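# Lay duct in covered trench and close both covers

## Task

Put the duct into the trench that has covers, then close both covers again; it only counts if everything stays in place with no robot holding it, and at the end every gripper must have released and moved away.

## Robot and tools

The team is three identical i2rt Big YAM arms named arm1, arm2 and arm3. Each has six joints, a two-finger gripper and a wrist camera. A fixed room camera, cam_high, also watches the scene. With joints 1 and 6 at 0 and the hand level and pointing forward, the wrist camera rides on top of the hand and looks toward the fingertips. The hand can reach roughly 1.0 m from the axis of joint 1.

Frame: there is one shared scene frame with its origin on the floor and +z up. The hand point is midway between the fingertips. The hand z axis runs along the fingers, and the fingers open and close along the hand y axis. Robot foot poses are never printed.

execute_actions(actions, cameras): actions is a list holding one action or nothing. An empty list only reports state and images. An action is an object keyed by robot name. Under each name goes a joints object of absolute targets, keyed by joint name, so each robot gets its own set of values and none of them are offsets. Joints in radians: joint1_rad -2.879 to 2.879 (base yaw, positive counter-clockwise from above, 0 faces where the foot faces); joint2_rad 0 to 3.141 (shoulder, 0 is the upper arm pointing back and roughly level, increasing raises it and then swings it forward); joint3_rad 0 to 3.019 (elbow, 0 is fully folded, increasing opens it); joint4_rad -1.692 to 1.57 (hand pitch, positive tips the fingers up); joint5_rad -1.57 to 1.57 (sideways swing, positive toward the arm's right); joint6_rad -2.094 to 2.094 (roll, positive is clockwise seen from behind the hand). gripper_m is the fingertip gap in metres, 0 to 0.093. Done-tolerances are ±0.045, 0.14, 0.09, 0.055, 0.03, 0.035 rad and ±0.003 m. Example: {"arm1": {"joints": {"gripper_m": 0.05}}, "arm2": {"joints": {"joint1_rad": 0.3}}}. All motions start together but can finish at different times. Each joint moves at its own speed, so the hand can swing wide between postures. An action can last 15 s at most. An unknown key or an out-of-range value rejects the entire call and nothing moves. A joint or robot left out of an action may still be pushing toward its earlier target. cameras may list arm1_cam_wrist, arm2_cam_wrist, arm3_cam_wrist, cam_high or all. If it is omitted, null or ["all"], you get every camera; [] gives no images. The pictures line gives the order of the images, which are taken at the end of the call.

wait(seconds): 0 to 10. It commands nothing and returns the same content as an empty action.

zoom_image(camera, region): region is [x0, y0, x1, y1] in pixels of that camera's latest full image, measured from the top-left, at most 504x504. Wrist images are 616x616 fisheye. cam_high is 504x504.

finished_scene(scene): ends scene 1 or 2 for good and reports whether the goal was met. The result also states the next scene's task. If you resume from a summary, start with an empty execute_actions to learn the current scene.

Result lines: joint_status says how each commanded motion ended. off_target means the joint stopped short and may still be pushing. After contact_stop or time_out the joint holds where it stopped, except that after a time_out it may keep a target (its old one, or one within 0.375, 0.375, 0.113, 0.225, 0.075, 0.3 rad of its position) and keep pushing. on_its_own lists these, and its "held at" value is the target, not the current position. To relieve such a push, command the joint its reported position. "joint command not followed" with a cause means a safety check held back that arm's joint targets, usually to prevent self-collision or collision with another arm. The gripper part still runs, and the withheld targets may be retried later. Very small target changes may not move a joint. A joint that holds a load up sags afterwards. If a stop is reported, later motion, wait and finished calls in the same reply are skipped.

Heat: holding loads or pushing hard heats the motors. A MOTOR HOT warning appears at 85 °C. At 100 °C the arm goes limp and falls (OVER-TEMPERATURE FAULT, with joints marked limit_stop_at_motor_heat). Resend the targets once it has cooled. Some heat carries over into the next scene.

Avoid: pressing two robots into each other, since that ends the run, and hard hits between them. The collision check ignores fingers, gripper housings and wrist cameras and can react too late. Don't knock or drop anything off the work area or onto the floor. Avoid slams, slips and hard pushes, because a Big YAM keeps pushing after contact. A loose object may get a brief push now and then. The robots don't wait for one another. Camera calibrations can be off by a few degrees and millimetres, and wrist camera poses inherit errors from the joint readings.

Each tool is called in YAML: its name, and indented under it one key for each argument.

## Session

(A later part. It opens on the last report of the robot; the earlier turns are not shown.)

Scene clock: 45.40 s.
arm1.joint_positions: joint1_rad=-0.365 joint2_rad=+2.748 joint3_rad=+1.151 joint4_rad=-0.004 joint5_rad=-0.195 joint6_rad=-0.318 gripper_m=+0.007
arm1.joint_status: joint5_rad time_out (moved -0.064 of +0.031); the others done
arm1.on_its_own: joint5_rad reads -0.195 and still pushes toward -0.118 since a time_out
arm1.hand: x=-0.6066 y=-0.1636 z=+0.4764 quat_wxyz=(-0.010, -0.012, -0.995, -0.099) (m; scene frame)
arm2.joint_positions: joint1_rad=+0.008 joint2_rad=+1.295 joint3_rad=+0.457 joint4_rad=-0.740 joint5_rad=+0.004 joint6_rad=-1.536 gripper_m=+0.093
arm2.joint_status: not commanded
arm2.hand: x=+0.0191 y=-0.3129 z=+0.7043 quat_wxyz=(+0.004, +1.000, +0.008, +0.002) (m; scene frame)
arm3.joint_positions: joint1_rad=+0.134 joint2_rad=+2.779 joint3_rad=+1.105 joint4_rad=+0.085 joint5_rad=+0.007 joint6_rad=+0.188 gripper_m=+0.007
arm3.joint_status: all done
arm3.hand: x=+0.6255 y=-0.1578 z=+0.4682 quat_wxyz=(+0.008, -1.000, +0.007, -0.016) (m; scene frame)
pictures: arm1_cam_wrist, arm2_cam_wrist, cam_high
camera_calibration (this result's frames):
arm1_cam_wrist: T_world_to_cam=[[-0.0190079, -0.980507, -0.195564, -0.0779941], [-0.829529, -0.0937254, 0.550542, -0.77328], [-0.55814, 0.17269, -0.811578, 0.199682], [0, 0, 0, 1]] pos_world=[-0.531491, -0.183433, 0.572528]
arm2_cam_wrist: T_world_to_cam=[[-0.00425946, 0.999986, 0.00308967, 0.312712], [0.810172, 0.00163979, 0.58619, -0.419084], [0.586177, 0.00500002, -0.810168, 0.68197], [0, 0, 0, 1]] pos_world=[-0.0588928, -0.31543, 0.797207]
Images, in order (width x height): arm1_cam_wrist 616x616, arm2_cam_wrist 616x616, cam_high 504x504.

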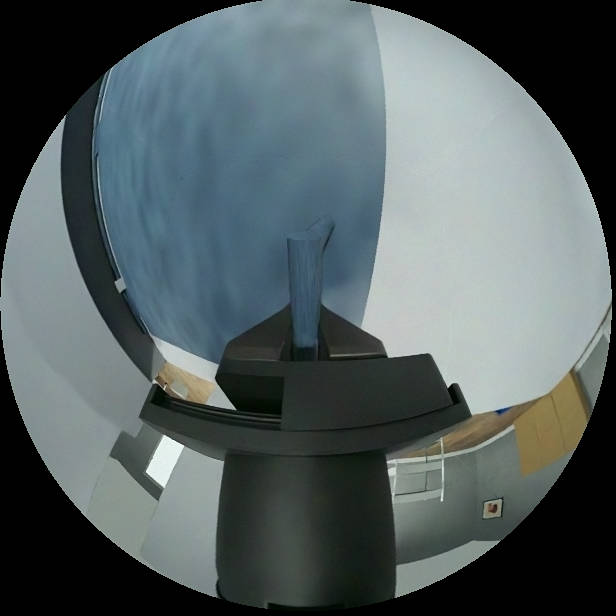

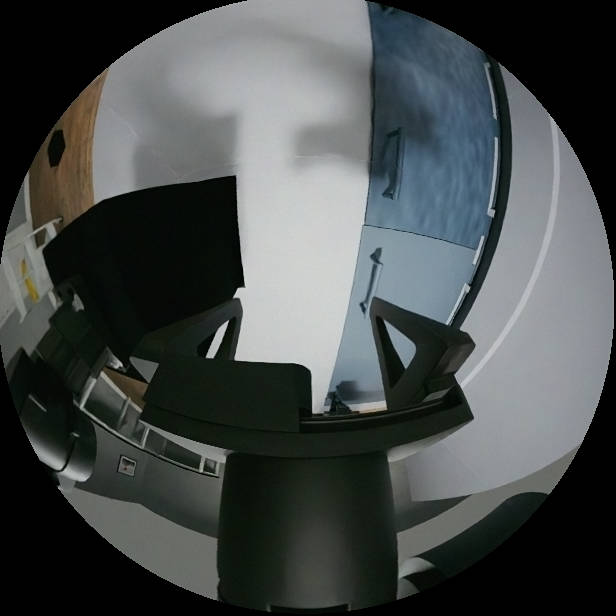

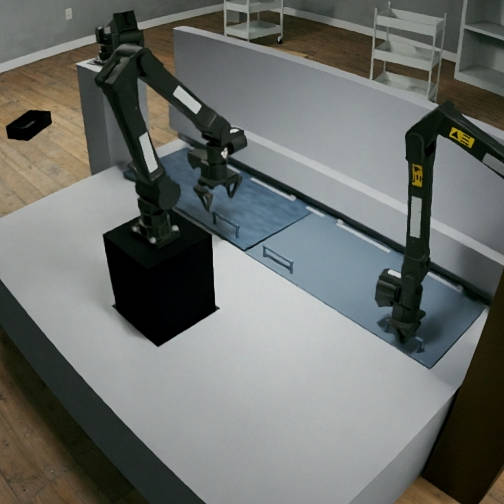

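About 8 mm left; lower a bit more.

execute_actions:
  actions:
    - {"arm1":{"joints":{"joint1_rad":-0.375,"joint2_rad":2.785,"joint3_rad":1.175,"joint4_rad":0.0,"joint5_rad":-0.21,"joint6_rad":-0.33}},"arm3":{"joints":{"gripper_m":0.06}}}
  cameras: []

execute_actions:
  actions:
    - {"arm1":{"joints":{"gripper_m":0.06}},"arm3":{"joints":{"joint2_rad":2.1,"joint3_rad":0.9,"joint4_rad":-0.3}}}
  cameras: ["arm1_cam_wrist","cam_high"]

Scene clock: 46.40 s.
arm1.joint_positions: joint1_rad=-0.384 joint2_rad=+2.777 joint3_rad=+1.180 joint4_rad=-0.017 joint5_rad=-0.234 joint6_rad=-0.338 gripper_m=+0.007
arm1.joint_status: all done
arm1.hand: x=-0.6074 y=-0.1641 z=+0.4669 quat_wxyz=(-0.012, -0.013, -0.993, -0.119) (m; scene frame)
arm2.joint_positions: joint1_rad=+0.008 joint2_rad=+1.295 joint3_rad=+0.457 joint4_rad=-0.740 joint5_rad=+0.004 joint6_rad=-1.536 gripper_m=+0.093
arm2.joint_status: not commanded
arm2.hand: x=+0.0191 y=-0.3129 z=+0.7043 quat_wxyz=(+0.004, +1.000, +0.008, +0.002) (m; scene frame)
arm3.joint_positions: joint1_rad=+0.126 joint2_rad=+2.779 joint3_rad=+1.105 joint4_rad=+0.085 joint5_rad=+0.005 joint6_rad=+0.188 gripper_m=+0.060
arm3.joint_status: all done
arm3.hand: x=+0.6251 y=-0.1555 z=+0.4682 quat_wxyz=(+0.007, -1.000, +0.011, -0.016) (m; scene frame)
pictures: none
No camera images: the call's "cameras" was empty. Leave "cameras" out to get every camera's image.

Scene clock: 47.80 s.
arm1.joint_positions: joint1_rad=-0.363 joint2_rad=+2.761 joint3_rad=+1.160 joint4_rad=-0.017 joint5_rad=-0.237 joint6_rad=-0.336 gripper_m=+0.060
arm1.joint_status: all done
arm1.hand: x=-0.6084 y=-0.1549 z=+0.4732 quat_wxyz=(-0.010, -0.004, -0.993, -0.121) (m; scene frame)
arm2.joint_positions: joint1_rad=+0.008 joint2_rad=+1.295 joint3_rad=+0.457 joint4_rad=-0.740 joint5_rad=+0.004 joint6_rad=-1.536 gripper_m=+0.093
arm2.joint_status: not commanded
arm2.hand: x=+0.0191 y=-0.3129 z=+0.7043 quat_wxyz=(+0.004, +1.000, +0.008, +0.002) (m; scene frame)
arm3.joint_positions: joint1_rad=+0.126 joint2_rad=+2.093 joint3_rad=+0.900 joint4_rad=-0.288 joint5_rad=+0.005 joint6_rad=+0.188 gripper_m=+0.060
arm3.joint_status: all done
arm3.hand: x=+0.5463 y=-0.1695 z=+0.7161 quat_wxyz=(-0.003, -0.999, +0.011, +0.037) (m; scene frame)
pictures: arm1_cam_wrist, cam_high
camera_calibration (this result's frames):
arm1_cam_wrist: T_world_to_cam=[[-0.00194783, -0.970929, -0.239361, -0.037533], [-0.828525, -0.132464, 0.544058, -0.774512], [-0.559949, 0.199377, -0.804181, 0.194097], [0, 0, 0, 1]] pos_world=[-0.533091, -0.177735, 0.568485]
Images, in order (width x height): arm1_cam_wrist 616x616, cam_high 504x504.

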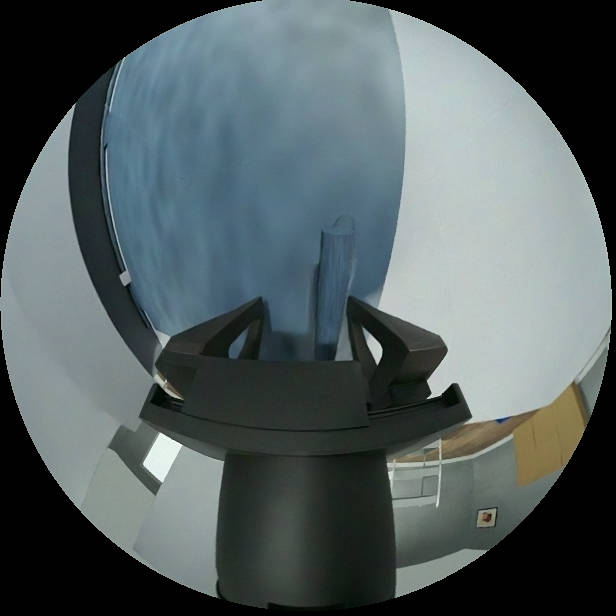

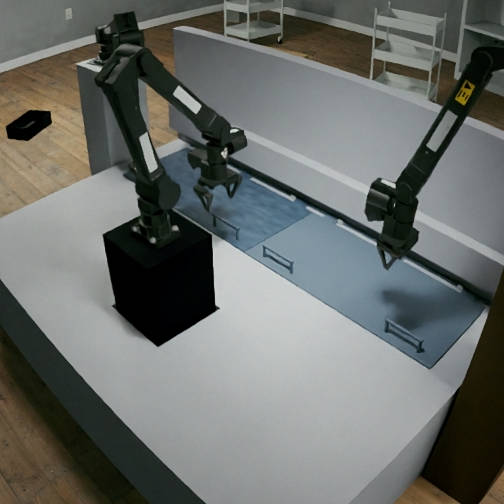

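execute_actions:
  actions:
    - {"arm1":{"joints":{"gripper_m":0.093,"joint1_rad":-0.40}}}
  cameras: ["arm1_cam_wrist","cam_high"]

Scene clock: 49.23 s.
arm1.joint_positions: joint1_rad=-0.394 joint2_rad=+2.760 joint3_rad=+1.170 joint4_rad=-0.011 joint5_rad=-0.213 joint6_rad=-0.333 gripper_m=+0.093
arm1.joint_status: all done
arm1.hand: x=-0.6051 y=-0.1727 z=+0.4723 quat_wxyz=(-0.015, -0.019, -0.994, -0.107) (m; scene frame)
arm2.joint_positions: joint1_rad=+0.008 joint2_rad=+1.295 joint3_rad=+0.457 joint4_rad=-0.740 joint5_rad=+0.004 joint6_rad=-1.536 gripper_m=+0.093
arm2.joint_status: not commanded
arm2.hand: x=+0.0191 y=-0.3129 z=+0.7043 quat_wxyz=(+0.004, +1.000, +0.008, +0.002) (m; scene frame)
arm3.joint_positions: joint1_rad=+0.126 joint2_rad=+2.093 joint3_rad=+0.900 joint4_rad=-0.288 joint5_rad=+0.005 joint6_rad=+0.188 gripper_m=+0.060
arm3.joint_status: not commanded
arm3.hand: x=+0.5463 y=-0.1695 z=+0.7161 quat_wxyz=(-0.003, -0.999, +0.011, +0.037) (m; scene frame)
pictures: arm1_cam_wrist, cam_high
camera_calibration (this result's frames):
arm1_cam_wrist: T_world_to_cam=[[-0.0317883, -0.976931, -0.211177, -0.0874158], [-0.835601, -0.0899546, 0.541922, -0.76954], [-0.548417, 0.193687, -0.813464, 0.209184], [0, 0, 0, 1]] pos_world=[-0.531087, -0.195139, 0.568735]
Images, in order (width x height): arm1_cam_wrist 616x616, cam_high 504x504.

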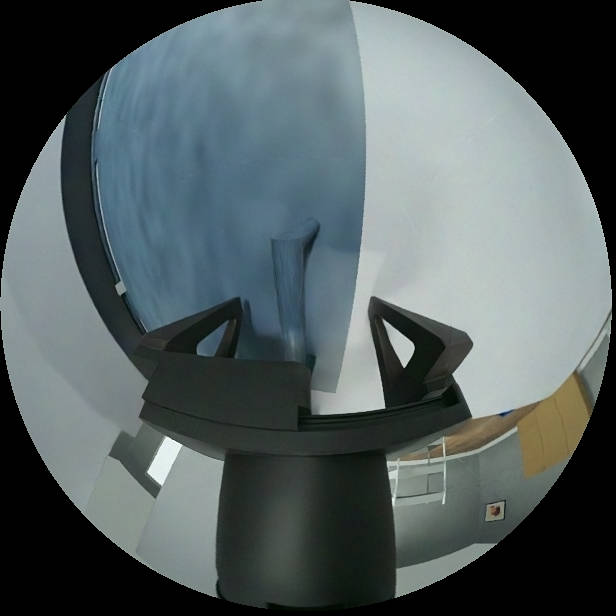

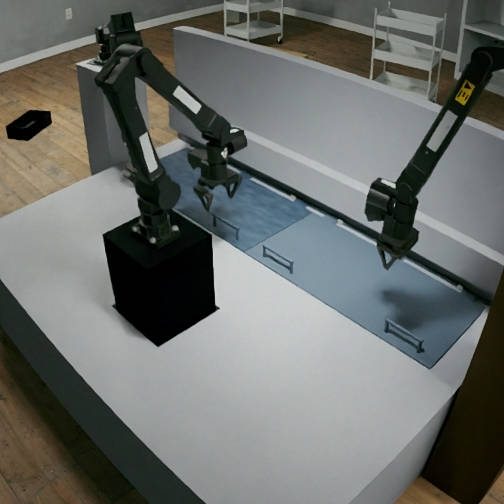

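execute_actions:
  actions:
    - {"arm1":{"joints":{"joint2_rad":2.1,"joint3_rad":0.9,"joint4_rad":-0.3}}}
  cameras: ["arm1_cam_wrist","cam_high"]

Scene clock: 50.90 s.
arm1.joint_positions: joint1_rad=-0.394 joint2_rad=+2.092 joint3_rad=+0.902 joint4_rad=-0.290 joint5_rad=-0.212 joint6_rad=-0.333 gripper_m=+0.093
arm1.joint_status: all done
arm1.hand: x=-0.5556 y=-0.1915 z=+0.7162 quat_wxyz=(-0.071, -0.013, -0.994, -0.086) (m; scene frame)
arm2.joint_positions: joint1_rad=+0.008 joint2_rad=+1.295 joint3_rad=+0.457 joint4_rad=-0.740 joint5_rad=+0.004 joint6_rad=-1.536 gripper_m=+0.093
arm2.joint_status: not commanded
arm2.hand: x=+0.0191 y=-0.3129 z=+0.7043 quat_wxyz=(+0.004, +1.000, +0.008, +0.002) (m; scene frame)
arm3.joint_positions: joint1_rad=+0.126 joint2_rad=+2.093 joint3_rad=+0.900 joint4_rad=-0.288 joint5_rad=+0.005 joint6_rad=+0.188 gripper_m=+0.060
arm3.joint_status: not commanded
arm3.hand: x=+0.5463 y=-0.1695 z=+0.7161 quat_wxyz=(-0.003, -0.999, +0.011, +0.037) (m; scene frame)
pictures: arm1_cam_wrist, cam_high
camera_calibration (this result's frames):
arm1_cam_wrist: T_world_to_cam=[[-0.0101482, -0.985416, -0.16986, -0.0718725], [-0.89133, -0.0680809, 0.448214, -0.821729], [-0.453241, 0.15595, -0.87764, 0.529991], [0, 0, 0, 1]] pos_world=[-0.492947, -0.20942, 0.821243]
Images, in order (width x height): arm1_cam_wrist 616x616, cam_high 504x504.

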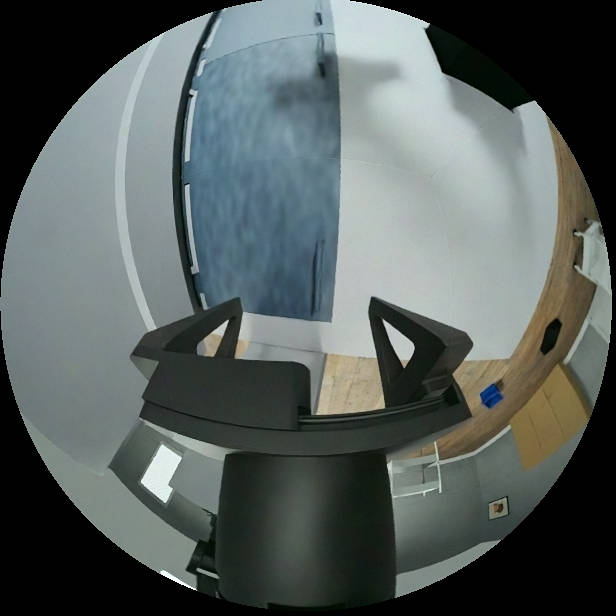

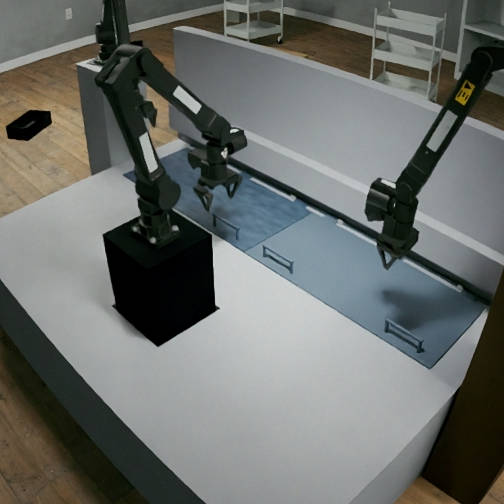

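finished_scene:
  scene: 2

The scene is finished: the task was done.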